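# Two robots unstack two sieve sets into a tote

## Task

On the work bench are two test-sieve stacks, each made of a pan, a sieve and a cover. Separate both stacks and place all six pieces entirely inside the tote. No cover or sieve may have any portion of its skirt (its lower rim) sitting down within another piece. The tote has to finish on the work bench with none of it hanging past the edge. Either robot or both may be used. At the end the grippers must have released everything and the robots must have moved away; a result held in place only by a robot does not count. If any robot tips over or is left leaning, the task fails.

## Robot and tools

Robots: r1 and r2 are identical Hello Robot Stretch 4 units. Each has an omni-wheel base, a lift that moves up and down a mast, an arm that telescopes straight forward, a wrist with yaw, pitch and roll, and a two-finger gripper. The robot is about 1.6 m tall, and its base edge lies no more than 0.23 m from the base origin. Each robot has four cameras: <r>_head_camera, <r>_head_left_camera, <r>_head_right_camera and <r>_wrist_camera, where <r> is r1 or r2.

Frames: each robot reports everything in its own base frame. The origin is on the floor under the base centre, with x forward, y left and z up. hand_pose is a point between the open fingertips, given in this frame, and it may be slightly inaccurate. The odometry frame is the base frame as it was when the scene started. base_odometry counts wheel turns only, so wheel slip shows up as travel. Heading is positive to the left and runs from -3.142 to 3.142. The robots share no common frame, so you can only judge where they are relative to each other from images, lidar_m and wrist_depth_mm.

execute_actions(actions, cameras): actions is a list with zero or one entry. That entry is an object keyed by "r1" and/or "r2", and each robot gets its own block.
- base: exactly one key, and it is a relative offset from where the base last measured itself. translate_m drives straight, forward positive, -2 to 2 m. strafe_m moves sideways, left positive, -2 to 2 m. rotate_rad turns in place, counter-clockwise positive, -3.2 to 3.2 rad.
- joints: absolute targets by name, any subset.
  - lift_m: 0 to 1.2 m.
  - arm_m: extension, 0 to 0.55 m.
  - wrist_yaw_rad: -1.134 to 4.276. 0 points forward, positive turns left, 3.14 is folded back, and above 3.4 the arm may be in the way.
  - wrist_pitch_rad: -1.117 to 4.259. 0 is level and 1.57 points down.
  - wrist_roll_rad: -1.117 to 4.259. At 0 the fingers are level, and positive turns clockwise as seen from behind the gripper.
  - gripper_m: fingertip gap, -0.038 to 0.141 m. Values below 0 press the tips together.
  Done tolerances are ±0.004 for lift and arm, ±0.02 for yaw and roll, ±0.05 for pitch, and ±0.004 for the gripper.
- pace: "slow", "default", "fast" or "max". Base speed is 0.1, 0.3, 0.4 or 0.6 m/s, and turning speed is 1, 2, 3 or 4 rad/s. When the lift is above 0.2 m these are capped lower.
- contact_limits: {"arm_m": x}, where x runs from 0 (stop at the lightest touch) to 0.75. The default is 0.5.
- end_of_arm: "enable_torque", sent on its own, turns wrist and gripper motors back on after a fault.
All motions in one action start together. A single action lasts at most 15 s. A joint target outside its range is clipped and the result reports it. Any other bad value or unknown key rejects the whole call. cameras lists which images to return: null or ["all"] gives every camera, and [] gives none. The pictures line gives the order of the images. An empty actions list just returns the state. Anything you do not command may keep pushing toward an earlier target.

wait(seconds 0 to 10) lets the simulation run and then reports. zoom_image(camera, region [x0,y0,x1,y1] in pixels, at most 504x504) enlarges part of the latest full image from that camera. read_manual only returns licence texts. finished_scene(scene) ends the scene permanently and reports success. Call it only after everything is released, the robots have moved away, and the scene is stable.

Result lines:
- base_status and joint_status report how each motion ended. "done" for the base means the wheels turned the full commanded amount. "off_target" means the motion stopped short and may still be pushing. "contact_stop_at_<key>" means the part hit something and has now gone slack; a slack lift can sink and a slack base can roll. "limit_stop_at_tilt" means the robot leans more than 6 degrees and the lift, arm and wheels are slack. "limit_stop_at_own_body" means a self-collision was blocked. "torque_fault" means a wrist motor is limp until you send enable_torque. "time_out" can also appear.
- on_its_own covers everything you did not command, and "held at" gives the target a part is holding.
- turned_by_wheels vs turned_by_imu: a gap of more than about 0.1 rad means a hit or slip.
- base_tilt is in degrees, with forward and right positive.
- motor_effort is a percentage of maximum, with the peak in brackets.
- lidar_m gives 12 distances in 30-degree sectors going counter-clockwise: the 1st is ahead, the 4th left, the 7th behind and the 10th right. "-" means nothing seen or closer than 0.25 m.
- wrist_depth_mm is a 7x7 grid of depths in mm from the top left.

Gripping: command a gap smaller than the object. A firmer squeeze pulls the object toward the wrist. gripper_m and "done" do not show whether something is held, but a clear change in gripper effort does. If the fingertips get stuck on a surface, raise the lift. To unfold the wrist at the start, send lift_m 0.4 with wrist_yaw_rad 0.

Avoid the following:
- Robots touching each other. A base in contact that drives a few more mm presses hard and can end the run.
- Turning or driving with more than 1 kg in the gripper while arm_m is above 0.2, especially at fast paces.
- Strong steady pushes or pulls with the gripper, especially when it is high.
- Pressing the gripper into things, which causes wrist faults.
- Dropping or slamming parts, and knocking the tote off the bench.
Two robots can differ in travel by about 3 cm per metre, so carrying a load together is risky. Loose parts may now and then get nudged. Shorter total robot motion is better.

Each tool is called after "Call:" as name(argument=value, ...), one argument or row to a line, values as JSON.

## Session

Call:
execute_actions(
  actions=[],
)

Scene clock: 0.00 s.
r1.base_odometry: x=+0.000 y=+0.000 heading=+0.000 (m, m, rad; r1's odometry frame)
r1.turned_by_wheels: +0.000 (rad since the last result)
r1.turned_by_imu: +0.000 (rad since the last result)
r1.base_tilt: forward=-0.7 right=-0.9 (deg)
r1.lidar_m: 1.12 0.97 1.01 1.24 2.50 3.68 4.10 0.91 0.94 1.21 5.03 1.78
r1.base_status: not commanded
r1.joint_positions: lift_m=+0.157 arm_m=-0.002 wrist_yaw_rad=+3.112 wrist_pitch_rad=-0.007 wrist_roll_rad=-0.014 gripper_m=+0.057
r1.joint_status: not commanded
r1.motor_effort: lift_m=+19 arm_m=+0 wrist_yaw_rad=+1 wrist_pitch_rad=-7 wrist_roll_rad=+0 gripper_m=-4 wheel_0=+0 wheel_1=+0 wheel_2=+1 (%)
r1.hand_pose: x=-0.1169 y=+0.0958 z=+0.3375 quat_wxyz=(+0.015, +0.003, -0.007, +1.000) (m; r1's base frame)
r1.wrist_depth_mm: - 143 - - - - - / - 130 - - - - - / - 127 185 - - - - / 113 141 240 - - - - / 1118 - - - - - - / 1281 1366 195 1397 195 1366 1336 / 878 878 904 145 904 854 904
r2.base_odometry: x=+0.000 y=+0.000 heading=+0.000 (m, m, rad; r2's odometry frame)
r2.turned_by_wheels: +0.000 (rad since the last result)
r2.turned_by_imu: +0.000 (rad since the last result)
r2.base_tilt: forward=+0.3 right=+0.8 (deg)
r2.lidar_m: 4.22 1.36 1.36 1.87 2.74 0.99 0.69 0.66 0.69 0.94 2.60 3.37
r2.base_status: not commanded
r2.joint_positions: lift_m=+0.128 arm_m=+0.003 wrist_yaw_rad=+3.230 wrist_pitch_rad=+0.017 wrist_roll_rad=+0.010 gripper_m=+0.057
r2.joint_status: not commanded
r2.motor_effort: lift_m=+19 arm_m=+0 wrist_yaw_rad=+2 wrist_pitch_rad=-6 wrist_roll_rad=+0 gripper_m=-2 wheel_0=+0 wheel_1=+0 wheel_2=+0 (%)
r2.hand_pose: x=-0.1216 y=+0.0616 z=+0.3011 quat_wxyz=(-0.044, -0.009, +0.005, +0.999) (m; r2's base frame)
r2.wrist_depth_mm: - 140 139 946 1060 1255 1499 / - - 137 931 1042 1229 1464 / - 104 136 917 1060 1229 1499 / - 120 136 917 1042 1255 1464 / 189 715 831 891 1042 1229 1430 / 209 732 213 891 1025 1205 1366 / 209 691 778 158 741 854 917
pictures: r1_head_camera, r1_head_left_camera, r1_head_right_camera, r1_wrist_camera, r2_head_camera, r2_head_left_camera, r2_head_right_camera, r2_wrist_camera
Images, in order (width x height): r1_head_camera 420x560, r1_head_left_camera 420x672, r1_head_right_camera 420x672, r1_wrist_camera 616x392, r2_head_camera 420x560, r2_head_left_camera 420x672, r2_head_right_camera 420x672, r2_wrist_camera 616x392.

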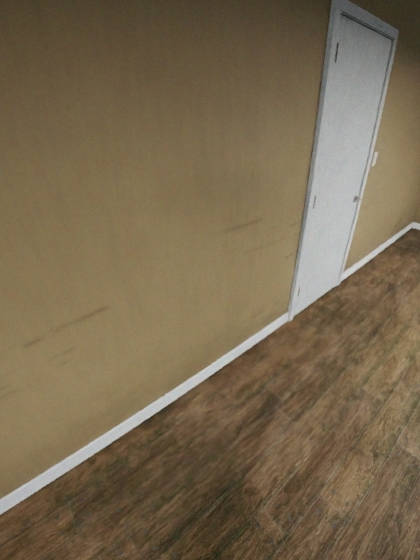

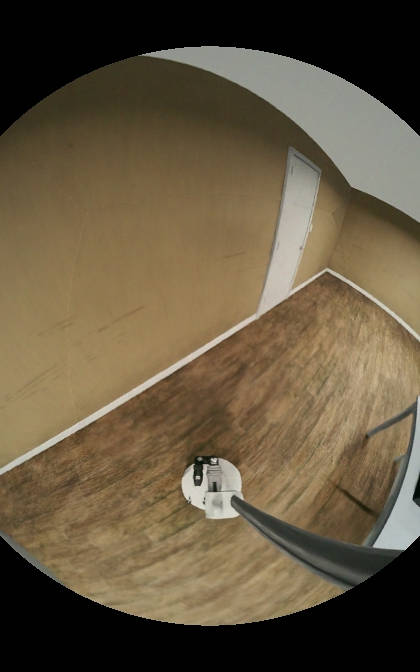

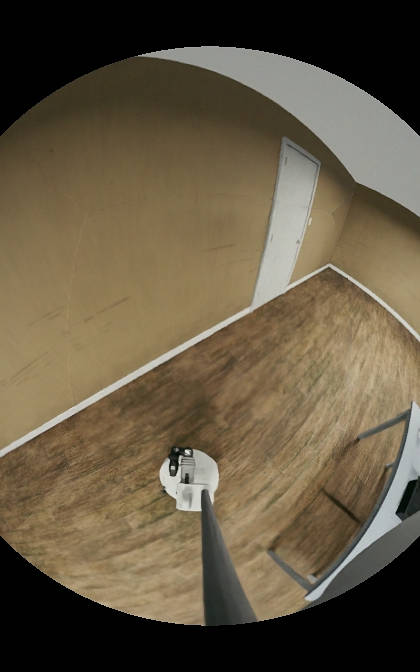

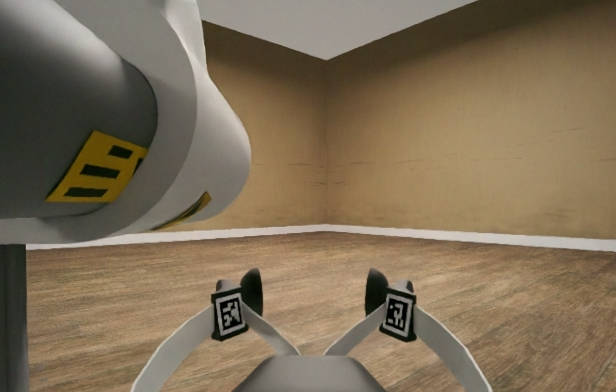

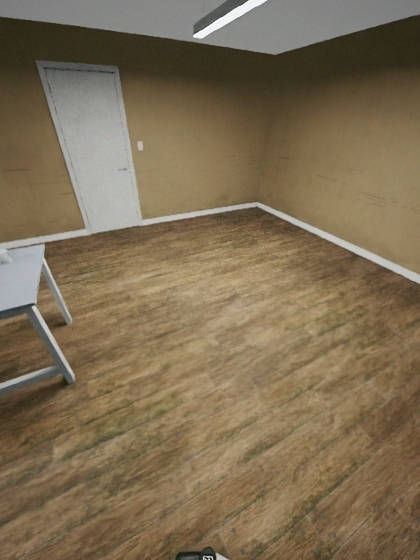

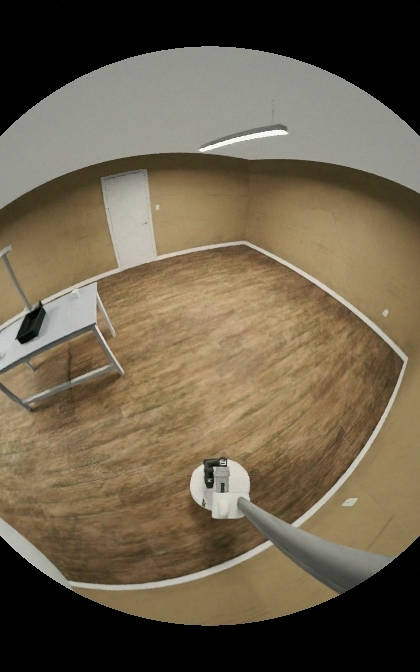

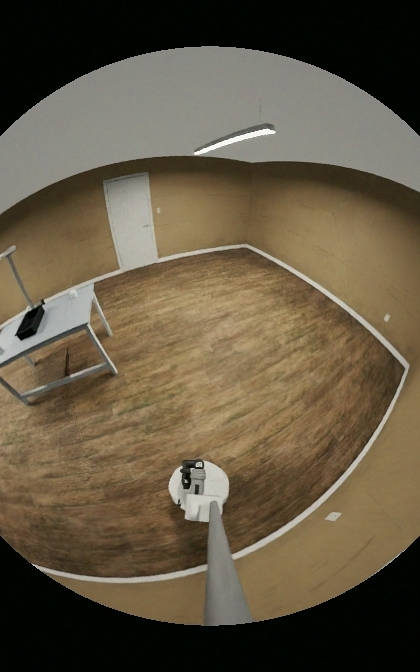

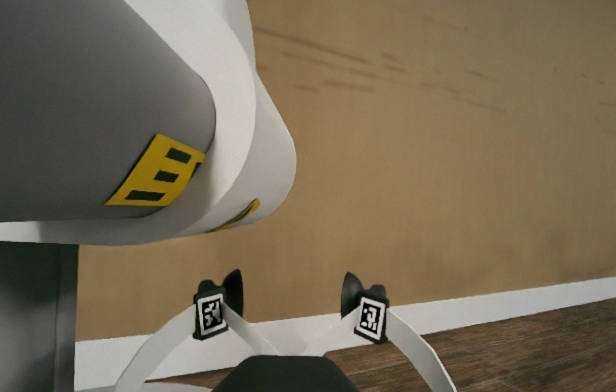

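Call:
execute_actions(
  actions=[
    {"r1":{"base":{"rotate_rad":-1.57},"joints":{"lift_m":0.9,"wrist_yaw_rad":0}}},
  ],
  cameras=["r1_head_camera","r1_head_left_camera","r1_wrist_camera"],
)

Scene clock: 6.90 s.
r1.base_odometry: x=+0.000 y=+0.000 heading=-1.570 (m, m, rad; r1's odometry frame)
r1.turned_by_wheels: -1.570 (rad since the last result)
r1.turned_by_imu: -1.540 (rad since the last result)
r1.base_tilt: forward=-0.8 right=-0.9 (deg)
r1.lidar_m: 1.16 5.04 1.78 1.11 0.99 0.99 1.23 2.56 3.68 4.11 0.91 0.94
r1.base_status: done
r1.joint_positions: lift_m=+0.900 arm_m=-0.002 wrist_yaw_rad=+0.000 wrist_pitch_rad=-0.007 wrist_roll_rad=-0.014 gripper_m=+0.057
r1.joint_status: all done
r1.motor_effort: lift_m=+22(27) arm_m=+0(0) wrist_yaw_rad=+2(3) wrist_pitch_rad=-6(7) wrist_roll_rad=+0(0) gripper_m=-3(3) wheel_0=+0(5) wheel_1=-1(7) wheel_2=-1(5) (%)
r1.hand_pose: x=+0.4574 y=-0.0874 z=+1.0799 quat_wxyz=(+1.000, -0.007, -0.003, +0.000) (m; r1's base frame)
r1.wrist_depth_mm: - - - - - - - / - - - - - - - / - - - - - - - / - - - - - - - / - - - - - - - / - - 195 1336 196 1078 1281 / - - - 145 917 809 831
r2.base_odometry: x=+0.000 y=+0.000 heading=+0.000 (m, m, rad; r2's odometry frame)
r2.turned_by_wheels: +0.000 (rad since the last result)
r2.turned_by_imu: +0.002 (rad since the last result)
r2.base_tilt: forward=+0.2 right=+0.7 (deg)
r2.lidar_m: 4.19 1.35 1.37 1.89 2.72 0.98 0.70 0.65 0.68 0.96 2.60 3.37
r2.base_status: not commanded
r2.joint_positions: lift_m=+0.128 arm_m=+0.003 wrist_yaw_rad=+3.230 wrist_pitch_rad=+0.017 wrist_roll_rad=+0.010 gripper_m=+0.057
r2.joint_status: not commanded
r2.motor_effort: lift_m=+19(19) arm_m=+0(0) wrist_yaw_rad=+1(1) wrist_pitch_rad=-5(4) wrist_roll_rad=-1(1) gripper_m=-2(1) wheel_0=+0(0) wheel_1=+0(0) wheel_2=+0(0) (%)
r2.hand_pose: x=-0.1216 y=+0.0616 z=+0.3011 quat_wxyz=(-0.044, -0.009, +0.005, +0.999) (m; r2's base frame)
r2.wrist_depth_mm: - 140 139 931 1060 1229 1537 / - - 138 917 1060 1229 1499 / - 104 137 931 1060 1255 1430 / - 120 137 931 1060 1229 1430 / 189 723 809 931 1060 1205 1464 / 208 741 213 891 991 1160 1366 / 209 699 778 158 741 842 946
pictures: r1_head_camera, r1_head_left_camera, r1_wrist_camera
Images, in order (width x height): r1_head_camera 420x560, r1_head_left_camera 420x672, r1_wrist_camera 616x392.

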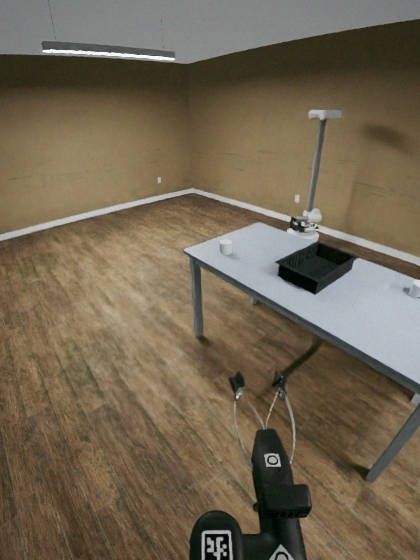

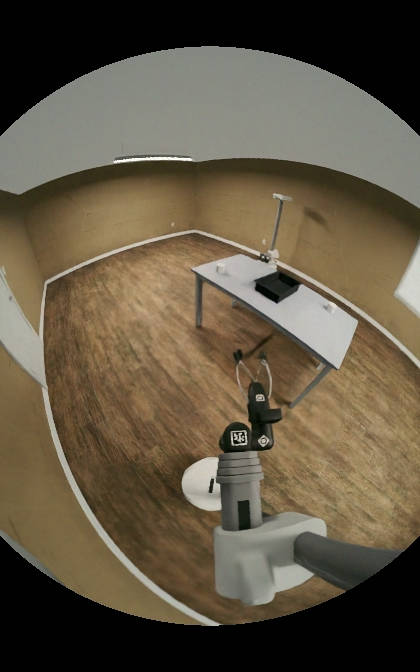

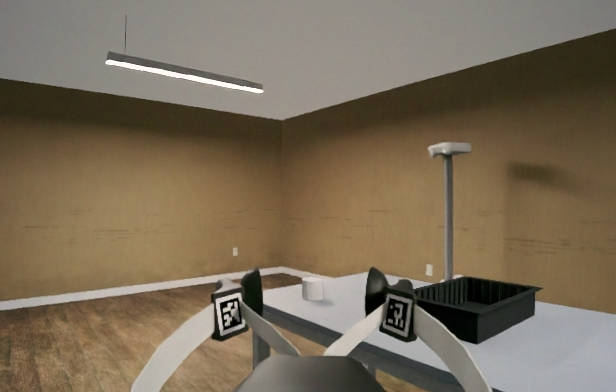

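Call:
execute_actions(
  actions=[
    {"r1":{"base":{"rotate_rad":-0.85},"joints":{"lift_m":1.0}}},
  ],
  cameras=["r1_head_camera","r1_head_left_camera","r1_wrist_camera"],
)

Scene clock: 14.10 s.
r1.base_odometry: x=+0.000 y=+0.000 heading=-2.420 (m, m, rad; r1's odometry frame)
r1.turned_by_wheels: -0.850 (rad since the last result)
r1.turned_by_imu: -0.833 (rad since the last result)
r1.base_tilt: forward=-0.7 right=-0.9 (deg)
r1.lidar_m: 0.92 0.97 1.41 3.67 1.40 1.04 0.98 1.07 1.50 3.65 3.84 3.80
r1.base_status: done
r1.joint_positions: lift_m=+1.000 arm_m=-0.002 wrist_yaw_rad=+0.000 wrist_pitch_rad=-0.007 wrist_roll_rad=-0.014 gripper_m=+0.057
r1.joint_status: all done
r1.motor_effort: lift_m=+22(21) arm_m=+0(0) wrist_yaw_rad=+3(1) wrist_pitch_rad=-7(8) wrist_roll_rad=-1(0) gripper_m=-6(3) wheel_0=+1(5) wheel_1=+1(4) wheel_2=+1(6) (%)
r1.hand_pose: x=+0.4574 y=-0.0875 z=+1.1799 quat_wxyz=(+1.000, -0.007, -0.003, +0.000) (m; r1's base frame)
r1.wrist_depth_mm: - - - - - - - / - - - - - - - / - - - - - - - / - - - - - - - / - - - - - - - / - 1499 195 - 195 - - / 946 1060 1078 145 - - -
r2.base_odometry: x=+0.000 y=+0.000 heading=+0.000 (m, m, rad; r2's odometry frame)
r2.turned_by_wheels: +0.000 (rad since the last result)
r2.turned_by_imu: +0.002 (rad since the last result)
r2.base_tilt: forward=+0.3 right=+0.9 (deg)
r2.lidar_m: 4.22 1.37 1.37 1.88 2.70 1.00 0.71 0.66 0.70 0.95 2.60 3.38
r2.base_status: not commanded
r2.joint_positions: lift_m=+0.128 arm_m=+0.003 wrist_yaw_rad=+3.230 wrist_pitch_rad=+0.017 wrist_roll_rad=+0.010 gripper_m=+0.057
r2.joint_status: not commanded
r2.motor_effort: lift_m=+19(20) arm_m=+0(0) wrist_yaw_rad=+2(1) wrist_pitch_rad=-5(7) wrist_roll_rad=-1(1) gripper_m=-3(1) wheel_0=+0(0) wheel_1=+0(0) wheel_2=+0(0) (%)
r2.hand_pose: x=-0.1216 y=+0.0616 z=+0.3011 quat_wxyz=(-0.044, -0.009, +0.005, +0.999) (m; r2's base frame)
r2.wrist_depth_mm: - 140 139 917 1060 1229 1464 / - - 137 931 1060 1255 1430 / - 104 136 946 1042 1255 1464 / - 120 136 904 1060 1229 1430 / 188 723 809 917 1060 1205 1499 / 209 732 213 891 991 1205 1336 / 208 691 768 158 750 854 946
pictures: r1_head_camera, r1_head_left_camera, r1_wrist_camera
Images, in order (width x height): r1_head_camera 420x560, r1_head_left_camera 420x672, r1_wrist_camera 616x392.

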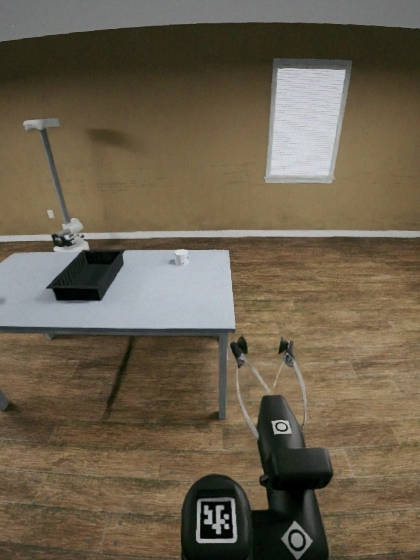

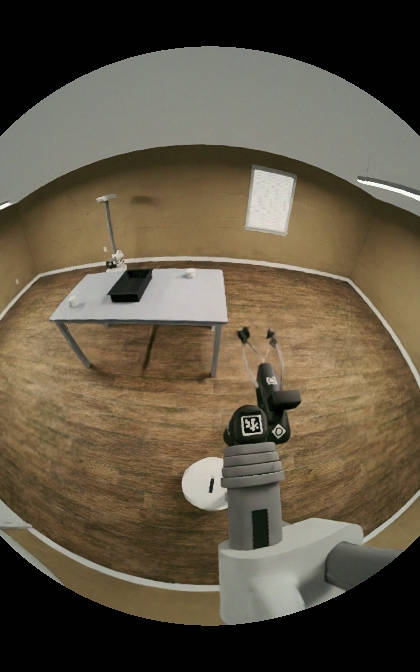

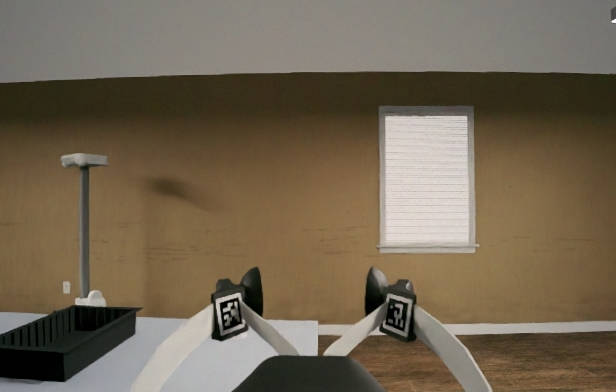

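Call:
execute_actions(
  actions=[
    {"r1":{"base":{"strafe_m":0.24},"joints":{"lift_m":1.05,"wrist_pitch_rad":0.7,"gripper_m":0.12}}},
  ],
  cameras=[],
)

Call:
execute_actions(
  actions=[
    {"r1":{"base":{"translate_m":0.65}}},
  ],
  cameras=["r1_head_camera","r1_wrist_camera"],
)

Scene clock: 31.00 s.
r1.base_odometry: x=+0.159 y=-0.180 heading=-2.420 (m, m, rad; r1's odometry frame)
r1.turned_by_wheels: +0.000 (rad since the last result)
r1.turned_by_imu: +0.003 (rad since the last result)
r1.base_tilt: forward=-0.6 right=-1.0 (deg)
r1.lidar_m: 0.93 0.97 1.38 3.63 1.40 1.04 1.00 1.06 1.50 3.90 4.08 0.96
r1.base_status: done
r1.joint_positions: lift_m=+1.050 arm_m=-0.002 wrist_yaw_rad=+0.000 wrist_pitch_rad=+0.701 wrist_roll_rad=-0.014 gripper_m=+0.120
r1.joint_status: all done
r1.motor_effort: lift_m=+21(28) arm_m=+0(0) wrist_yaw_rad=+1(1) wrist_pitch_rad=-3(4) wrist_roll_rad=+0(1) gripper_m=-2(8) wheel_0=+2(6) wheel_1=+1(9) wheel_2=+1(3) (%)
r1.hand_pose: x=+0.3893 y=-0.0874 z=+1.0419 quat_wxyz=(+0.939, -0.006, +0.343, +0.002) (m; r1's base frame)
r1.wrist_depth_mm: - - - - - - - / 1138 1008 1138 1138 1255 - - / 931 946 917 917 917 - - / 1921 1808 1808 1756 1708 1863 1863 / 1661 1618 1661 1618 1576 1576 1576 / 1430 1397 215 1397 1255 1308 1336 / 1255 1229 1255 142 1255 1229 1229
r2.base_odometry: x=+0.000 y=+0.000 heading=+0.000 (m, m, rad; r2's odometry frame)
r2.turned_by_wheels: +0.000 (rad since the last result)
r2.turned_by_imu: +0.002 (rad since the last result)
r2.base_tilt: forward=+0.2 right=+0.7 (deg)
r2.lidar_m: 4.23 1.38 1.38 1.86 2.74 0.97 0.69 0.65 0.68 0.96 2.61 3.39
r2.base_status: not commanded
r2.joint_positions: lift_m=+0.128 arm_m=+0.003 wrist_yaw_rad=+3.230 wrist_pitch_rad=+0.017 wrist_roll_rad=+0.010 gripper_m=+0.057
r2.joint_status: not commanded
r2.motor_effort: lift_m=+19(19) arm_m=+0(0) wrist_yaw_rad=+2(1) wrist_pitch_rad=-3(7) wrist_roll_rad=+0(1) gripper_m=-2(0) wheel_0=+0(0) wheel_1=+0(1) wheel_2=+0(0) (%)
r2.hand_pose: x=-0.1216 y=+0.0616 z=+0.3011 quat_wxyz=(-0.044, -0.009, +0.005, +0.999) (m; r2's base frame)
r2.wrist_depth_mm: - 140 139 946 1060 1229 1430 / - - 137 904 1060 1255 1464 / - 104 136 931 1060 1255 1464 / - 120 137 917 1025 1229 1464 / 189 715 820 931 1042 1229 1430 / 209 732 213 878 991 1160 1336 / 208 683 759 158 741 866 917
pictures: none
No camera images: the call's "cameras" was empty. Leave "cameras" out to get every camera's image.

Scene clock: 34.63 s.
r1.base_odometry: x=-0.329 y=-0.610 heading=-2.420 (m, m, rad; r1's odometry frame)
r1.turned_by_wheels: +0.000 (rad since the last result)
r1.turned_by_imu: -0.002 (rad since the last result)
r1.base_tilt: forward=-0.6 right=-0.9 (deg)
r1.lidar_m: 0.28 0.31 0.45 4.78 2.29 1.71 1.65 1.70 2.42 3.93 0.43 0.30
r1.base_status: done
r1.joint_positions: lift_m=+1.050 arm_m=-0.002 wrist_yaw_rad=+0.000 wrist_pitch_rad=+0.701 wrist_roll_rad=-0.014 gripper_m=+0.120
r1.joint_status: not commanded
r1.motor_effort: lift_m=+21(21) arm_m=+0(0) wrist_yaw_rad=+1(4) wrist_pitch_rad=-4(5) wrist_roll_rad=+0(0) gripper_m=+0(0) wheel_0=+1(4) wheel_1=+0(5) wheel_2=+1(7) (%)
r1.hand_pose: x=+0.3893 y=-0.0874 z=+1.0419 quat_wxyz=(+0.939, -0.006, +0.344, +0.002) (m; r1's base frame)
r1.wrist_depth_mm: - - - - - - - / - - - - - - - / 788 891 891 866 878 - - / 723 715 741 732 723 1921 1863 / 580 627 621 621 615 1537 1576 / 525 525 213 535 521 517 1397 / 484 477 473 143 466 469 1229
r2.base_odometry: x=+0.000 y=+0.000 heading=+0.000 (m, m, rad; r2's odometry frame)
r2.turned_by_wheels: +0.000 (rad since the last result)
r2.turned_by_imu: +0.001 (rad since the last result)
r2.base_tilt: forward=+0.2 right=+0.7 (deg)
r2.lidar_m: 4.19 1.37 1.35 1.88 2.72 0.97 0.70 0.66 0.69 0.95 2.62 3.39
r2.base_status: not commanded
r2.joint_positions: lift_m=+0.128 arm_m=+0.003 wrist_yaw_rad=+3.230 wrist_pitch_rad=+0.017 wrist_roll_rad=+0.010 gripper_m=+0.057
r2.joint_status: not commanded
r2.motor_effort: lift_m=+20(19) arm_m=+0(0) wrist_yaw_rad=+1(2) wrist_pitch_rad=-7(6) wrist_roll_rad=-1(1) gripper_m=-2(2) wheel_0=+0(0) wheel_1=+0(0) wheel_2=+0(0) (%)
r2.hand_pose: x=-0.1216 y=+0.0616 z=+0.3011 quat_wxyz=(-0.044, -0.009, +0.005, +0.999) (m; r2's base frame)
r2.wrist_depth_mm: - 140 139 931 1060 1255 1499 / - - 137 946 1042 1229 1464 / - 104 136 904 1060 1229 1430 / - 120 137 917 1025 1229 1499 / 189 715 820 904 1042 1205 1464 / 209 741 213 878 1008 1205 1336 / 209 691 768 158 741 866 946
pictures: r1_head_camera, r1_wrist_camera
Images, in order (width x height): r1_head_camera 420x560, r1_wrist_camera 616x392.

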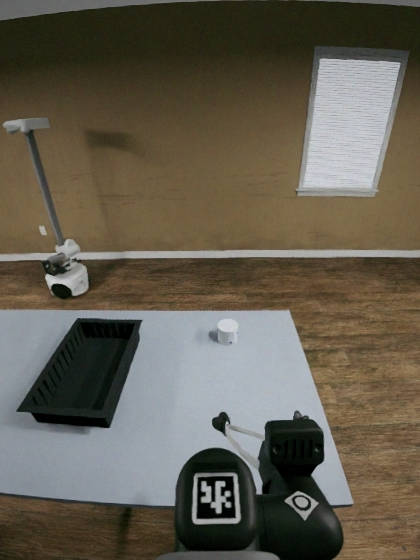

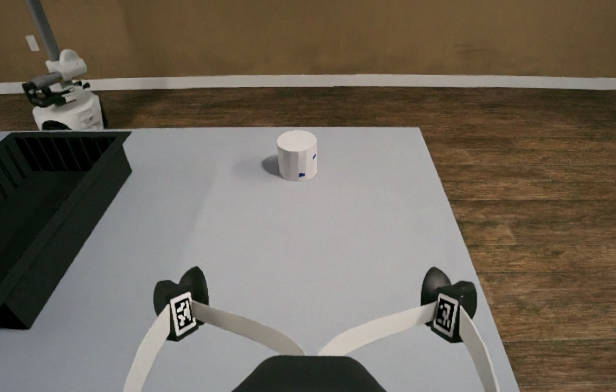

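Call:
zoom_image(
  camera="r1_wrist_camera",
  region=[257, 115, 337, 195],
)

Region (257, 115, 337, 195) of r1_wrist_camera's 616x392 image, scaled by 6.300.

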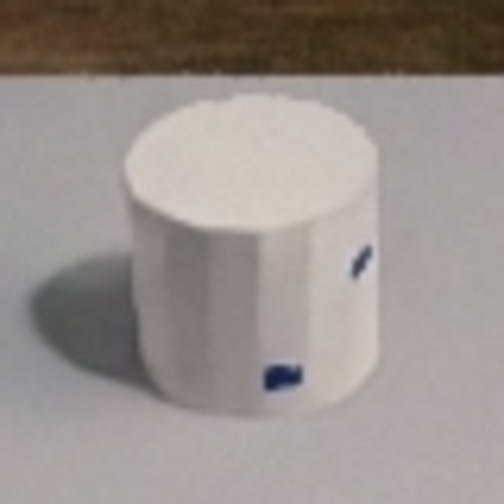

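Call:
execute_actions(
  actions=[
    {"r1":{"joints":{"lift_m":1.15,"wrist_pitch_rad":1.57,"arm_m":0.45}}},
  ],
  cameras=["r1_head_camera","r1_wrist_camera"],
)

Scene clock: 57.60 s.
r1.base_odometry: x=-0.329 y=-0.610 heading=-2.420 (m, m, rad; r1's odometry frame)
r1.turned_by_wheels: +0.000 (rad since the last result)
r1.turned_by_imu: +0.001 (rad since the last result)
r1.base_tilt: forward=-0.7 right=-0.7 (deg)
r1.lidar_m: 0.29 0.30 0.47 4.77 2.29 1.71 1.61 1.74 2.43 3.91 0.44 0.31
r1.base_status: not commanded
r1.joint_positions: lift_m=+1.150 arm_m=+0.448 wrist_yaw_rad=+0.000 wrist_pitch_rad=+1.570 wrist_roll_rad=-0.014 gripper_m=+0.120
r1.joint_status: all done
r1.motor_effort: lift_m=+22(22) arm_m=+9(12) wrist_yaw_rad=+1(3) wrist_pitch_rad=+1(4) wrist_roll_rad=+0(0) gripper_m=-1(4) wheel_0=+1(0) wheel_1=+0(0) wheel_2=+1(1) (%)
r1.hand_pose: x=+0.6197 y=-0.0874 z=+1.0395 quat_wxyz=(+0.707, -0.005, +0.707, +0.005) (m; r1's base frame)
r1.wrist_depth_mm: 512 508 504 449 496 496 1255 / 508 508 504 504 500 496 1255 / 512 504 504 504 504 496 1255 / 508 504 504 500 500 500 1255 / 508 508 504 500 496 492 1229 / 508 508 213 504 496 492 1229 / 508 508 504 143 496 492 1229
r2.base_odometry: x=+0.000 y=+0.000 heading=+0.000 (m, m, rad; r2's odometry frame)
r2.turned_by_wheels: +0.000 (rad since the last result)
r2.turned_by_imu: +0.002 (rad since the last result)
r2.base_tilt: forward=+0.3 right=+0.8 (deg)
r2.lidar_m: 4.23 1.38 1.37 1.88 2.76 0.98 0.70 0.67 0.70 0.96 2.59 3.39
r2.base_status: not commanded
r2.joint_positions: lift_m=+0.128 arm_m=+0.003 wrist_yaw_rad=+3.230 wrist_pitch_rad=+0.017 wrist_roll_rad=+0.010 gripper_m=+0.057
r2.joint_status: not commanded
r2.motor_effort: lift_m=+20(19) arm_m=+0(0) wrist_yaw_rad=+1(1) wrist_pitch_rad=-6(5) wrist_roll_rad=-1(1) gripper_m=-3(2) wheel_0=+0(0) wheel_1=+0(0) wheel_2=+0(0) (%)
r2.hand_pose: x=-0.1216 y=+0.0616 z=+0.3011 quat_wxyz=(-0.044, -0.009, +0.005, +0.999) (m; r2's base frame)
r2.wrist_depth_mm: - 140 139 946 1042 1229 1499 / - - 137 931 1042 1229 1537 / - 104 136 904 1042 1229 1464 / - 120 137 917 1042 1205 1430 / 189 707 820 931 1025 1205 1430 / 208 732 213 891 991 1182 1336 / 208 699 778 158 750 891 931
pictures: r1_head_camera, r1_wrist_camera
Images, in order (width x height): r1_head_camera 420x560, r1_wrist_camera 616x392.

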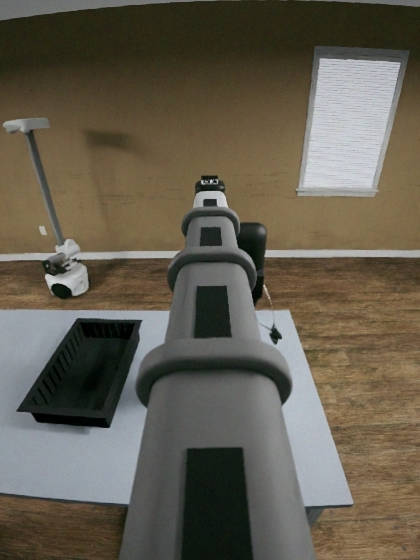

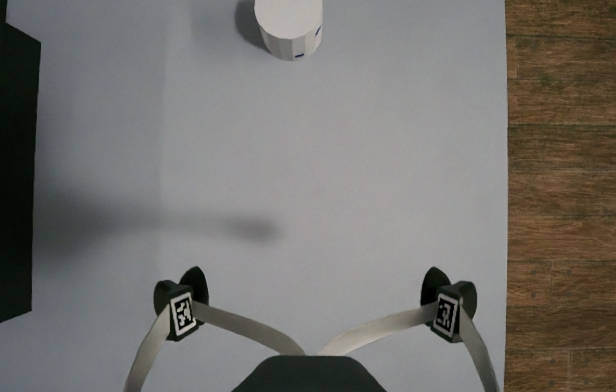

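Call:
execute_actions(
  actions=[
    {"r1":{"base":{"strafe_m":0.025}}},
  ],
  cameras=[],
)

Call:
execute_actions(
  actions=[
    {"r1":{"base":{"translate_m":0.15},"joints":{"arm_m":0.53}}},
  ],
  cameras=["r1_head_left_camera","r1_wrist_camera"],
)

Scene clock: 67.77 s.
r1.base_odometry: x=-0.313 y=-0.628 heading=-2.420 (m, m, rad; r1's odometry frame)
r1.turned_by_wheels: +0.000 (rad since the last result)
r1.turned_by_imu: +0.001 (rad since the last result)
r1.base_tilt: forward=-0.6 right=-0.8 (deg)
r1.lidar_m: 0.29 0.33 0.46 4.76 2.26 1.69 1.63 1.76 2.43 3.94 0.46 0.32
r1.base_status: done
r1.joint_positions: lift_m=+1.150 arm_m=+0.448 wrist_yaw_rad=+0.000 wrist_pitch_rad=+1.570 wrist_roll_rad=-0.014 gripper_m=+0.120
r1.joint_status: not commanded
r1.motor_effort: lift_m=+22(22) arm_m=+9(9) wrist_yaw_rad=+3(2) wrist_pitch_rad=+0(0) wrist_roll_rad=+0(1) gripper_m=-2(0) wheel_0=-1(11) wheel_1=+0(7) wheel_2=+1(1) (%)
r1.hand_pose: x=+0.6197 y=-0.0874 z=+1.0395 quat_wxyz=(+0.707, -0.005, +0.707, +0.005) (m; r1's base frame)
r1.wrist_depth_mm: 512 508 512 445 500 496 1229 / 504 508 504 500 500 496 1255 / 500 508 504 504 496 496 1229 / 504 504 504 496 492 496 1255 / 504 508 504 500 500 496 1255 / 508 504 214 500 500 492 1229 / 508 504 504 143 496 496 1205
r2.base_odometry: x=+0.000 y=+0.000 heading=+0.000 (m, m, rad; r2's odometry frame)
r2.turned_by_wheels: +0.000 (rad since the last result)
r2.turned_by_imu: +0.001 (rad since the last result)
r2.base_tilt: forward=+0.2 right=+0.8 (deg)
r2.lidar_m: 4.21 1.35 1.35 1.89 2.71 0.99 0.70 0.65 0.68 0.96 2.60 3.37
r2.base_status: not commanded
r2.joint_positions: lift_m=+0.128 arm_m=+0.003 wrist_yaw_rad=+3.230 wrist_pitch_rad=+0.017 wrist_roll_rad=+0.010 gripper_m=+0.057
r2.joint_status: not commanded
r2.motor_effort: lift_m=+20(19) arm_m=+0(0) wrist_yaw_rad=+2(1) wrist_pitch_rad=-5(5) wrist_roll_rad=-1(1) gripper_m=-3(2) wheel_0=+0(1) wheel_1=+0(0) wheel_2=+0(0) (%)
r2.hand_pose: x=-0.1216 y=+0.0616 z=+0.3011 quat_wxyz=(-0.044, -0.009, +0.005, +0.999) (m; r2's base frame)
r2.wrist_depth_mm: - 140 139 931 1060 1255 1499 / - - 137 931 1042 1229 1464 / - 104 136 904 1025 1255 1430 / - 120 137 931 1042 1229 1430 / 189 723 809 931 1025 1205 1430 / 209 741 213 904 991 1160 1336 / 209 683 768 158 750 866 946
pictures: none
No camera images: the call's "cameras" was empty. Leave "cameras" out to get every camera's image.

Scene clock: 69.60 s.
r1.base_odometry: x=-0.425 y=-0.728 heading=-2.420 (m, m, rad; r1's odometry frame)
r1.turned_by_wheels: +0.000 (rad since the last result)
r1.turned_by_imu: +0.000 (rad since the last result)
r1.base_tilt: forward=-0.6 right=-1.0 (deg)
r1.lidar_m: 0.25 0.25 0.25 0.79 2.50 1.85 1.80 1.87 2.62 3.92 0.25 0.25
r1.base_status: done
r1.joint_positions: lift_m=+1.150 arm_m=+0.529 wrist_yaw_rad=+0.000 wrist_pitch_rad=+1.570 wrist_roll_rad=-0.014 gripper_m=+0.120
r1.joint_status: all done
r1.motor_effort: lift_m=+22(22) arm_m=+8(9) wrist_yaw_rad=+0(3) wrist_pitch_rad=+1(2) wrist_roll_rad=+0(1) gripper_m=+0(2) wheel_0=+1(6) wheel_1=+0(3) wheel_2=+1(8) (%)
r1.hand_pose: x=+0.6997 y=-0.0874 z=+1.0395 quat_wxyz=(+0.707, -0.005, +0.707, +0.005) (m; r1's base frame)
r1.wrist_depth_mm: 1281 1281 1255 1281 1255 1255 1229 / 512 504 504 500 496 500 1205 / 508 508 500 504 496 492 1255 / 512 508 508 427 496 496 1229 / 500 508 500 500 500 496 1229 / 496 504 214 500 492 492 1229 / 500 504 504 143 500 496 1229
r2.base_odometry: x=+0.000 y=+0.000 heading=+0.000 (m, m, rad; r2's odometry frame)
r2.turned_by_wheels: +0.000 (rad since the last result)
r2.turned_by_imu: +0.001 (rad since the last result)
r2.base_tilt: forward=+0.2 right=+1.0 (deg)
r2.lidar_m: 4.22 1.37 1.34 1.87 2.74 0.99 0.70 0.66 0.69 0.98 2.58 3.37
r2.base_status: not commanded
r2.joint_positions: lift_m=+0.128 arm_m=+0.003 wrist_yaw_rad=+3.230 wrist_pitch_rad=+0.017 wrist_roll_rad=+0.010 gripper_m=+0.057
r2.joint_status: not commanded
r2.motor_effort: lift_m=+19(20) arm_m=+0(0) wrist_yaw_rad=+2(2) wrist_pitch_rad=-5(5) wrist_roll_rad=-1(1) gripper_m=-2(3) wheel_0=-1(0) wheel_1=+0(0) wheel_2=+0(0) (%)
r2.hand_pose: x=-0.1216 y=+0.0616 z=+0.3011 quat_wxyz=(-0.044, -0.009, +0.005, +0.999) (m; r2's base frame)
r2.wrist_depth_mm: - 140 139 931 1042 1229 1499 / - - 137 931 1060 1229 1464 / - 104 136 904 1042 1229 1430 / - 120 137 931 1060 1229 1464 / 188 715 809 917 1042 1205 1430 / 210 732 212 917 1008 1182 1336 / 208 683 778 157 741 866 917
pictures: r1_head_left_camera, r1_wrist_camera
Images, in order (width x height): r1_head_left_camera 420x672, r1_wrist_camera 616x392.

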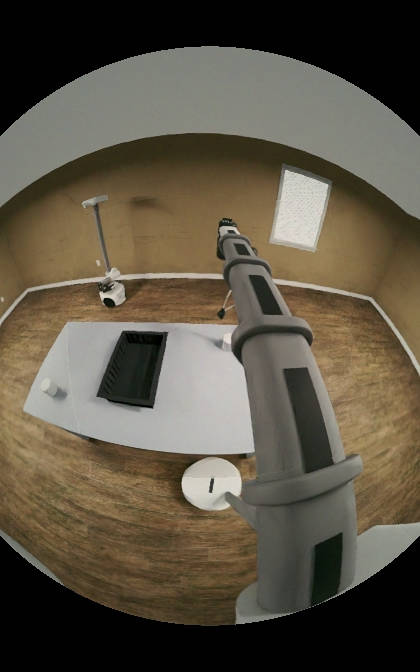

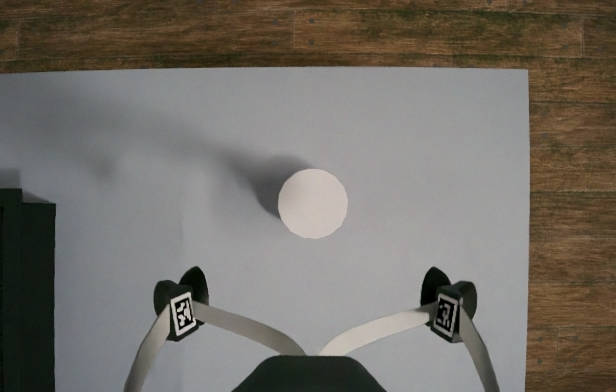

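Call:
execute_actions(
  actions=[
    {"r1":{"base":{"translate_m":0.026},"joints":{"lift_m":1.0}}},
  ],
  cameras=["r1_head_right_camera","r1_wrist_camera"],
)

Scene clock: 78.27 s.
r1.base_odometry: x=-0.445 y=-0.745 heading=-2.420 (m, m, rad; r1's odometry frame)
r1.turned_by_wheels: +0.000 (rad since the last result)
r1.turned_by_imu: +0.001 (rad since the last result)
r1.base_tilt: forward=-0.7 right=-0.9 (deg)
r1.lidar_m: 0.25 0.25 0.26 0.66 2.55 1.91 1.80 1.94 2.68 3.94 0.25 0.25
r1.base_status: done
r1.joint_positions: lift_m=+1.000 arm_m=+0.529 wrist_yaw_rad=+0.000 wrist_pitch_rad=+1.570 wrist_roll_rad=-0.014 gripper_m=+0.120
r1.joint_status: all done
r1.motor_effort: lift_m=+16(23) arm_m=+8(8) wrist_yaw_rad=+0(2) wrist_pitch_rad=+0(1) wrist_roll_rad=-1(0) gripper_m=-2(2) wheel_0=+0(2) wheel_1=-1(4) wheel_2=+0(8) (%)
r1.hand_pose: x=+0.6997 y=-0.0874 z=+0.8900 quat_wxyz=(+0.707, -0.005, +0.707, +0.005) (m; r1's base frame)
r1.wrist_depth_mm: 1138 1160 1118 1098 1118 1118 1118 / 359 357 355 351 351 347 349 / 359 357 353 353 349 347 345 / 357 357 353 281 349 347 345 / 359 355 353 278 349 345 345 / 357 355 214 351 353 343 345 / 357 353 353 143 345 345 345
r2.base_odometry: x=+0.000 y=+0.000 heading=+0.000 (m, m, rad; r2's odometry frame)
r2.turned_by_wheels: +0.000 (rad since the last result)
r2.turned_by_imu: +0.002 (rad since the last result)
r2.base_tilt: forward=+0.1 right=+0.8 (deg)
r2.lidar_m: 4.23 1.40 1.34 1.86 2.72 1.00 0.70 0.66 0.71 0.96 2.60 3.39
r2.base_status: not commanded
r2.joint_positions: lift_m=+0.128 arm_m=+0.003 wrist_yaw_rad=+3.230 wrist_pitch_rad=+0.017 wrist_roll_rad=+0.010 gripper_m=+0.057
r2.joint_status: not commanded
r2.motor_effort: lift_m=+20(20) arm_m=+0(0) wrist_yaw_rad=+1(1) wrist_pitch_rad=-6(4) wrist_roll_rad=-1(1) gripper_m=-3(2) wheel_0=+0(0) wheel_1=+0(0) wheel_2=+0(0) (%)
r2.hand_pose: x=-0.1216 y=+0.0616 z=+0.3011 quat_wxyz=(-0.044, -0.009, +0.005, +0.999) (m; r2's base frame)
r2.wrist_depth_mm: - 140 139 946 1060 1229 1464 / - - 138 931 1060 1229 1499 / - 104 136 891 1042 1229 1464 / - 120 137 904 1042 1229 1430 / 189 715 820 931 1025 1205 1430 / 209 741 213 891 1008 1205 1308 / 208 691 788 157 750 854 931
pictures: r1_head_right_camera, r1_wrist_camera
Images, in order (width x height): r1_head_right_camera 420x672, r1_wrist_camera 616x392.

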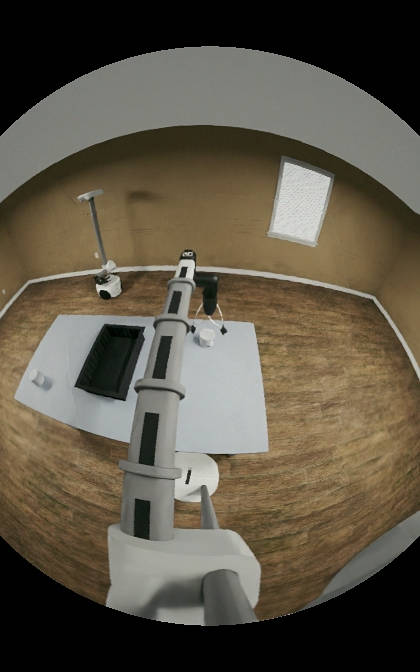

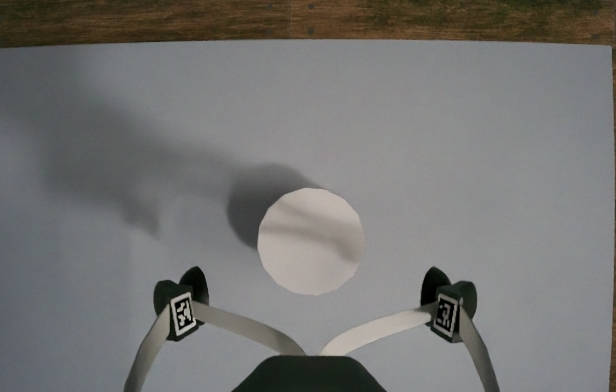

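Call:
execute_actions(
  actions=[
    {"r1":{"joints":{"lift_m":0.96,"arm_m":0.538,"gripper_m":0.095}}},
  ],
  cameras=["r1_head_right_camera","r1_wrist_camera"],
)

Call:
zoom_image(
  camera="r1_head_right_camera",
  region=[170, 290, 250, 370],
)

Scene clock: 84.50 s.
r1.base_odometry: x=-0.445 y=-0.745 heading=-2.420 (m, m, rad; r1's odometry frame)
r1.turned_by_wheels: +0.000 (rad since the last result)
r1.turned_by_imu: +0.001 (rad since the last result)
r1.base_tilt: forward=-0.6 right=-0.9 (deg)
r1.lidar_m: 0.25 0.25 0.25 0.64 2.52 1.88 1.81 1.91 2.69 3.95 0.25 0.25
r1.base_status: not commanded
r1.joint_positions: lift_m=+0.960 arm_m=+0.536 wrist_yaw_rad=+0.000 wrist_pitch_rad=+1.570 wrist_roll_rad=-0.014 gripper_m=+0.095
r1.joint_status: all done
r1.motor_effort: lift_m=+16(18) arm_m=+8(8) wrist_yaw_rad=+2(1) wrist_pitch_rad=+1(1) wrist_roll_rad=+0(1) gripper_m=+0(1) wheel_0=+0(0) wheel_1=-1(1) wheel_2=+0(0) (%)
r1.hand_pose: x=+0.7076 y=-0.0874 z=+0.8500 quat_wxyz=(+0.707, -0.005, +0.707, +0.005) (m; r1's base frame)
r1.wrist_depth_mm: 707 707 1078 1060 1060 683 1060 / 317 314 315 314 309 309 307 / 319 315 315 312 310 309 306 / 319 315 315 310 307 307 306 / 319 315 314 239 307 307 307 / 317 317 204 238 214 309 307 / 317 314 310 145 309 306 304
r2.base_odometry: x=+0.000 y=+0.000 heading=+0.000 (m, m, rad; r2's odometry frame)
r2.turned_by_wheels: +0.000 (rad since the last result)
r2.turned_by_imu: +0.001 (rad since the last result)
r2.base_tilt: forward=+0.1 right=+0.9 (deg)
r2.lidar_m: 4.21 1.37 1.35 1.89 2.73 0.99 0.70 0.66 0.69 0.94 2.60 3.38
r2.base_status: not commanded
r2.joint_positions: lift_m=+0.128 arm_m=+0.003 wrist_yaw_rad=+3.230 wrist_pitch_rad=+0.017 wrist_roll_rad=+0.010 gripper_m=+0.057
r2.joint_status: not commanded
r2.motor_effort: lift_m=+20(19) arm_m=+0(0) wrist_yaw_rad=+2(1) wrist_pitch_rad=-4(6) wrist_roll_rad=-1(1) gripper_m=-1(3) wheel_0=+0(0) wheel_1=+0(0) wheel_2=+0(0) (%)
r2.hand_pose: x=-0.1216 y=+0.0616 z=+0.3011 quat_wxyz=(-0.044, -0.009, +0.005, +0.999) (m; r2's base frame)
r2.wrist_depth_mm: - 140 139 931 1060 1255 1430 / - - 137 931 1060 1205 1430 / - 104 137 917 1042 1255 1464 / - 120 137 931 1060 1205 1430 / 189 715 820 904 1042 1229 1430 / 208 741 213 891 1008 1182 1366 / 208 683 778 158 741 866 946
pictures: r1_head_right_camera, r1_wrist_camera
Images, in order (width x height): r1_head_right_camera 420x672, r1_wrist_camera 616x392.

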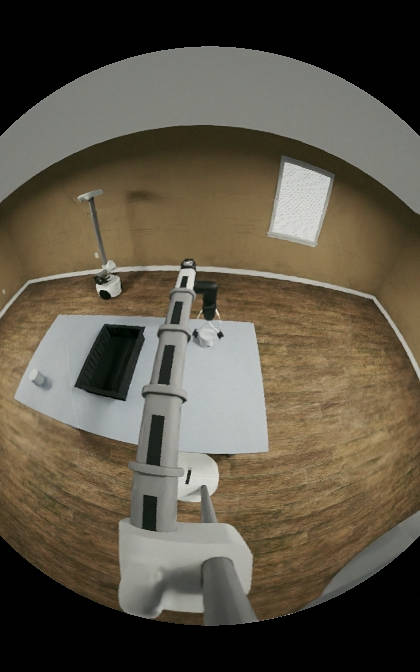

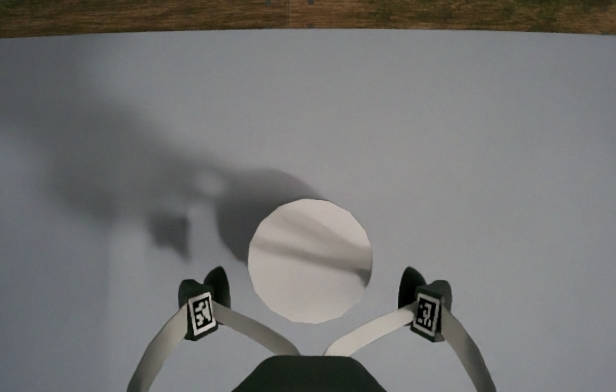

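Region (170, 290, 250, 370) of r1_head_right_camera's 420x672 image, scaled by 6.300, with more detail than that image has.

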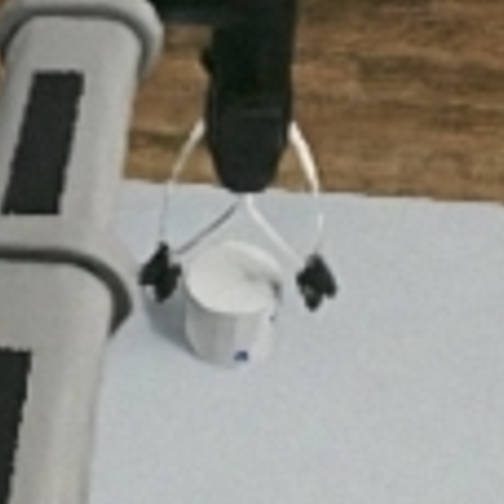

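Call:
execute_actions(
  actions=[
    {"r1":{"joints":{"lift_m":0.955,"arm_m":0.55}}},
  ],
  cameras=[],
)

Call:
execute_actions(
  actions=[
    {"r1":{"joints":{"gripper_m":0.05},"pace":"slow"}},
  ],
  cameras=["r1_head_right_camera","r1_wrist_camera"],
)

Call:
execute_actions(
  actions=[
    {"r1":{"joints":{"lift_m":1.02},"pace":"slow"}},
  ],
  cameras=["r1_head_right_camera","r1_wrist_camera"],
)

Call:
zoom_image(
  camera="r1_head_right_camera",
  region=[170, 280, 250, 360],
)

Scene clock: 91.73 s.
r1.base_odometry: x=-0.445 y=-0.745 heading=-2.420 (m, m, rad; r1's odometry frame)
r1.turned_by_wheels: +0.000 (rad since the last result)
r1.turned_by_imu: +0.001 (rad since the last result)
r1.base_tilt: forward=-0.7 right=-0.9 (deg)
r1.lidar_m: 0.25 0.25 0.25 0.67 2.51 1.88 1.81 1.90 2.67 3.94 0.25 0.25
r1.base_status: not commanded
r1.joint_positions: lift_m=+0.955 arm_m=+0.546 wrist_yaw_rad=+0.000 wrist_pitch_rad=+1.570 wrist_roll_rad=-0.014 gripper_m=+0.095
r1.joint_status: all done
joint sent to its limit — the command would take r1.arm_m past its upper limit, so that joint was sent only as far as its limit.
r1.motor_effort: lift_m=+16(14) arm_m=+8(9) wrist_yaw_rad=+2(2) wrist_pitch_rad=+1(0) wrist_roll_rad=+0(0) gripper_m=-3(0) wheel_0=+0(0) wheel_1=-1(1) wheel_2=+0(0) (%)
r1.hand_pose: x=+0.7176 y=-0.0874 z=+0.8450 quat_wxyz=(+0.707, -0.005, +0.707, +0.005) (m; r1's base frame)
r1.wrist_depth_mm: 1118 1078 1078 1042 1078 1042 1060 / 312 309 310 307 306 303 301 / 314 309 309 306 303 301 303 / 312 310 309 306 306 304 300 / 310 309 307 235 304 303 301 / 310 309 204 235 213 301 300 / 312 310 309 146 304 301 300
r2.base_odometry: x=+0.000 y=+0.000 heading=+0.000 (m, m, rad; r2's odometry frame)
r2.turned_by_wheels: +0.000 (rad since the last result)
r2.turned_by_imu: +0.001 (rad since the last result)
r2.base_tilt: forward=+0.2 right=+0.8 (deg)
r2.lidar_m: 4.21 1.39 1.37 1.87 2.74 0.99 0.67 0.66 0.69 0.95 2.60 3.38
r2.base_status: not commanded
r2.joint_positions: lift_m=+0.128 arm_m=+0.003 wrist_yaw_rad=+3.230 wrist_pitch_rad=+0.017 wrist_roll_rad=+0.010 gripper_m=+0.057
r2.joint_status: not commanded
r2.motor_effort: lift_m=+20(20) arm_m=+0(0) wrist_yaw_rad=+2(1) wrist_pitch_rad=-3(5) wrist_roll_rad=+0(1) gripper_m=-2(2) wheel_0=+0(0) wheel_1=+0(0) wheel_2=+0(0) (%)
r2.hand_pose: x=-0.1216 y=+0.0616 z=+0.3011 quat_wxyz=(-0.044, -0.009, +0.005, +0.999) (m; r2's base frame)
r2.wrist_depth_mm: - 140 139 931 1060 1229 1464 / - - 137 931 1042 1229 1430 / - 105 136 904 1060 1205 1464 / - 120 137 917 1042 1205 1430 / 189 732 820 917 1042 1229 1464 / 210 741 213 904 1008 1182 1397 / 208 691 778 158 750 866 946
pictures: none
No camera images: the call's "cameras" was empty. Leave "cameras" out to get every camera's image.

Scene clock: 93.77 s.
r1.base_odometry: x=-0.445 y=-0.745 heading=-2.420 (m, m, rad; r1's odometry frame)
r1.turned_by_wheels: +0.000 (rad since the last result)
r1.turned_by_imu: +0.000 (rad since the last result)
r1.base_tilt: forward=-0.5 right=-0.8 (deg)
r1.lidar_m: 0.25 0.25 0.25 0.68 2.53 1.89 1.83 1.93 2.68 3.94 0.25 0.25
r1.base_status: not commanded
r1.joint_positions: lift_m=+0.955 arm_m=+0.546 wrist_yaw_rad=+0.000 wrist_pitch_rad=+1.570 wrist_roll_rad=-0.014 gripper_m=+0.050
r1.joint_status: all done
r1.motor_effort: lift_m=+16(16) arm_m=+9(9) wrist_yaw_rad=+3(2) wrist_pitch_rad=+0(0) wrist_roll_rad=+0(0) gripper_m=-15(13) wheel_0=+0(0) wheel_1=-1(1) wheel_2=+0(0) (%)
r1.hand_pose: x=+0.7176 y=-0.0874 z=+0.8450 quat_wxyz=(+0.707, -0.005, +0.707, +0.005) (m; r1's base frame)
r1.wrist_depth_mm: 1078 1098 1078 1078 1060 1042 1042 / 312 310 307 306 304 301 301 / 312 309 309 307 306 303 300 / 310 309 307 307 304 301 301 / 310 309 306 234 304 304 303 / 312 310 195 233 204 301 300 / 310 312 306 141 303 301 300
r2.base_odometry: x=+0.000 y=+0.000 heading=+0.000 (m, m, rad; r2's odometry frame)
r2.turned_by_wheels: +0.000 (rad since the last result)
r2.turned_by_imu: +0.001 (rad since the last result)
r2.base_tilt: forward=+0.1 right=+0.9 (deg)
r2.lidar_m: 4.23 1.38 1.36 1.89 2.72 0.97 0.69 0.66 0.69 0.96 2.59 3.38
r2.base_status: not commanded
r2.joint_positions: lift_m=+0.128 arm_m=+0.003 wrist_yaw_rad=+3.230 wrist_pitch_rad=+0.017 wrist_roll_rad=+0.010 gripper_m=+0.057
r2.joint_status: not commanded
r2.motor_effort: lift_m=+20(19) arm_m=+0(0) wrist_yaw_rad=+1(3) wrist_pitch_rad=-4(2) wrist_roll_rad=-1(1) gripper_m=-4(2) wheel_0=+0(1) wheel_1=+0(0) wheel_2=+0(0) (%)
r2.hand_pose: x=-0.1216 y=+0.0616 z=+0.3011 quat_wxyz=(-0.044, -0.009, +0.005, +0.999) (m; r2's base frame)
r2.wrist_depth_mm: - 140 139 931 1078 1229 1537 / - - 137 904 1042 1255 1464 / - 104 136 931 1060 1205 1464 / - 120 137 931 1042 1205 1499 / 189 723 820 931 1060 1229 1397 / 208 732 212 878 991 1182 1366 / 209 699 778 157 750 866 931
pictures: r1_head_right_camera, r1_wrist_camera
Images, in order (width x height): r1_head_right_camera 420x672, r1_wrist_camera 616x392.

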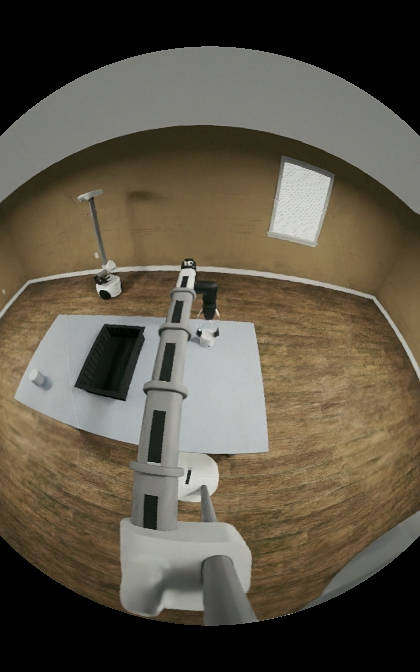

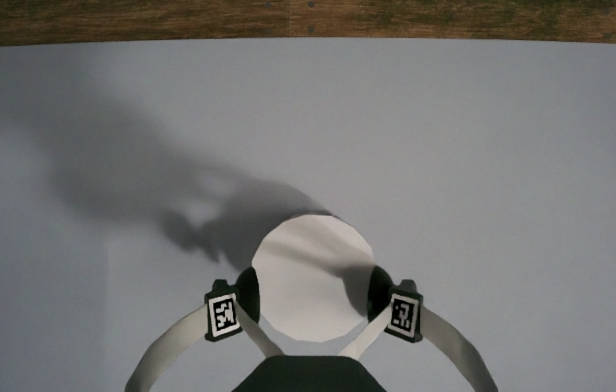

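Scene clock: 95.20 s.
r1.base_odometry: x=-0.445 y=-0.745 heading=-2.420 (m, m, rad; r1's odometry frame)
r1.turned_by_wheels: +0.000 (rad since the last result)
r1.turned_by_imu: +0.000 (rad since the last result)
r1.base_tilt: forward=-0.6 right=-1.0 (deg)
r1.lidar_m: 0.25 0.25 0.25 0.68 2.53 1.90 1.79 1.91 2.65 3.94 0.25 0.25
r1.base_status: not commanded
r1.joint_positions: lift_m=+1.020 arm_m=+0.546 wrist_yaw_rad=+0.000 wrist_pitch_rad=+1.570 wrist_roll_rad=-0.014 gripper_m=+0.050
r1.joint_status: all done
r1.motor_effort: lift_m=+22(21) arm_m=+9(9) wrist_yaw_rad=+2(3) wrist_pitch_rad=+1(0) wrist_roll_rad=+0(1) gripper_m=-14(13) wheel_0=+0(0) wheel_1=-1(1) wheel_2=+0(0) (%)
r1.hand_pose: x=+0.7176 y=-0.0874 z=+0.9094 quat_wxyz=(+0.707, -0.005, +0.707, +0.005) (m; r1's base frame)
r1.wrist_depth_mm: 1160 1182 1138 1138 1138 1138 1118 / 379 377 373 373 368 368 366 / 379 377 375 370 368 366 366 / 377 375 370 370 370 366 364 / 379 375 373 233 368 366 364 / 377 375 195 232 209 366 364 / 377 373 370 141 366 366 364
r2.base_odometry: x=+0.000 y=+0.000 heading=+0.000 (m, m, rad; r2's odometry frame)
r2.turned_by_wheels: +0.000 (rad since the last result)
r2.turned_by_imu: +0.000 (rad since the last result)
r2.base_tilt: forward=+0.3 right=+0.8 (deg)
r2.lidar_m: 4.22 1.37 1.33 1.87 2.73 1.00 0.71 0.66 0.69 0.95 2.58 3.37
r2.base_status: not commanded
r2.joint_positions: lift_m=+0.128 arm_m=+0.003 wrist_yaw_rad=+3.230 wrist_pitch_rad=+0.017 wrist_roll_rad=+0.010 gripper_m=+0.057
r2.joint_status: not commanded
r2.motor_effort: lift_m=+20(19) arm_m=+0(0) wrist_yaw_rad=+2(1) wrist_pitch_rad=-6(6) wrist_roll_rad=-1(1) gripper_m=-1(1) wheel_0=-1(0) wheel_1=+0(1) wheel_2=+0(0) (%)
r2.hand_pose: x=-0.1216 y=+0.0616 z=+0.3011 quat_wxyz=(-0.044, -0.009, +0.005, +0.999) (m; r2's base frame)
r2.wrist_depth_mm: - 140 139 931 1060 1229 1464 / - - 137 917 1060 1229 1464 / - 104 136 931 1042 1229 1397 / - 120 137 917 1042 1205 1430 / 189 723 820 917 1025 1229 1430 / 209 732 213 891 1008 1182 1336 / 208 691 778 157 741 866 931
pictures: r1_head_right_camera, r1_wrist_camera
Images, in order (width x height): r1_head_right_camera 420x672, r1_wrist_camera 616x392.

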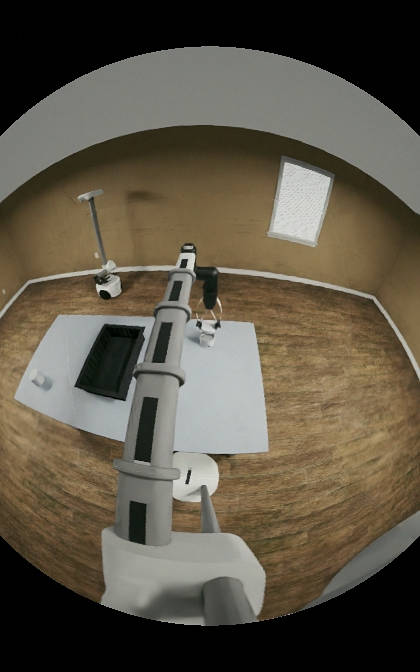

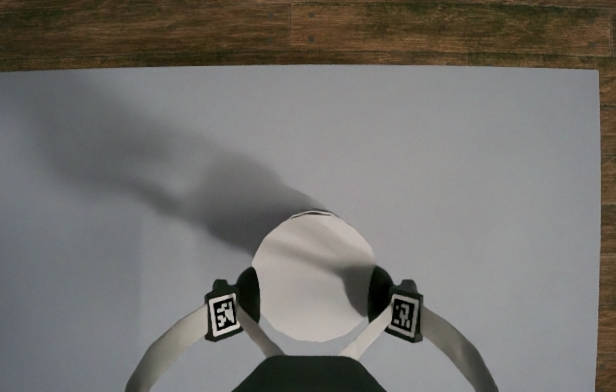

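Region (170, 280, 250, 360) of r1_head_right_camera's 420x672 image, scaled by 6.300, with more detail than that image has.

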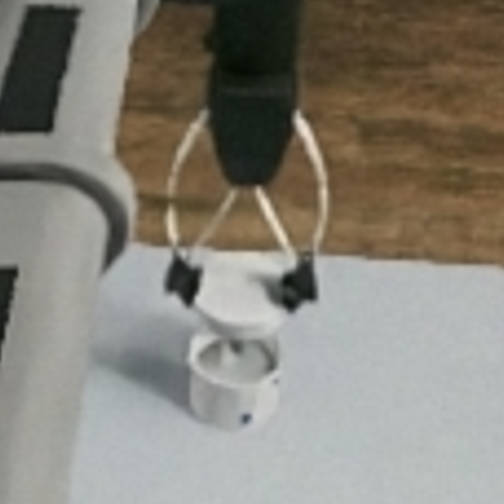

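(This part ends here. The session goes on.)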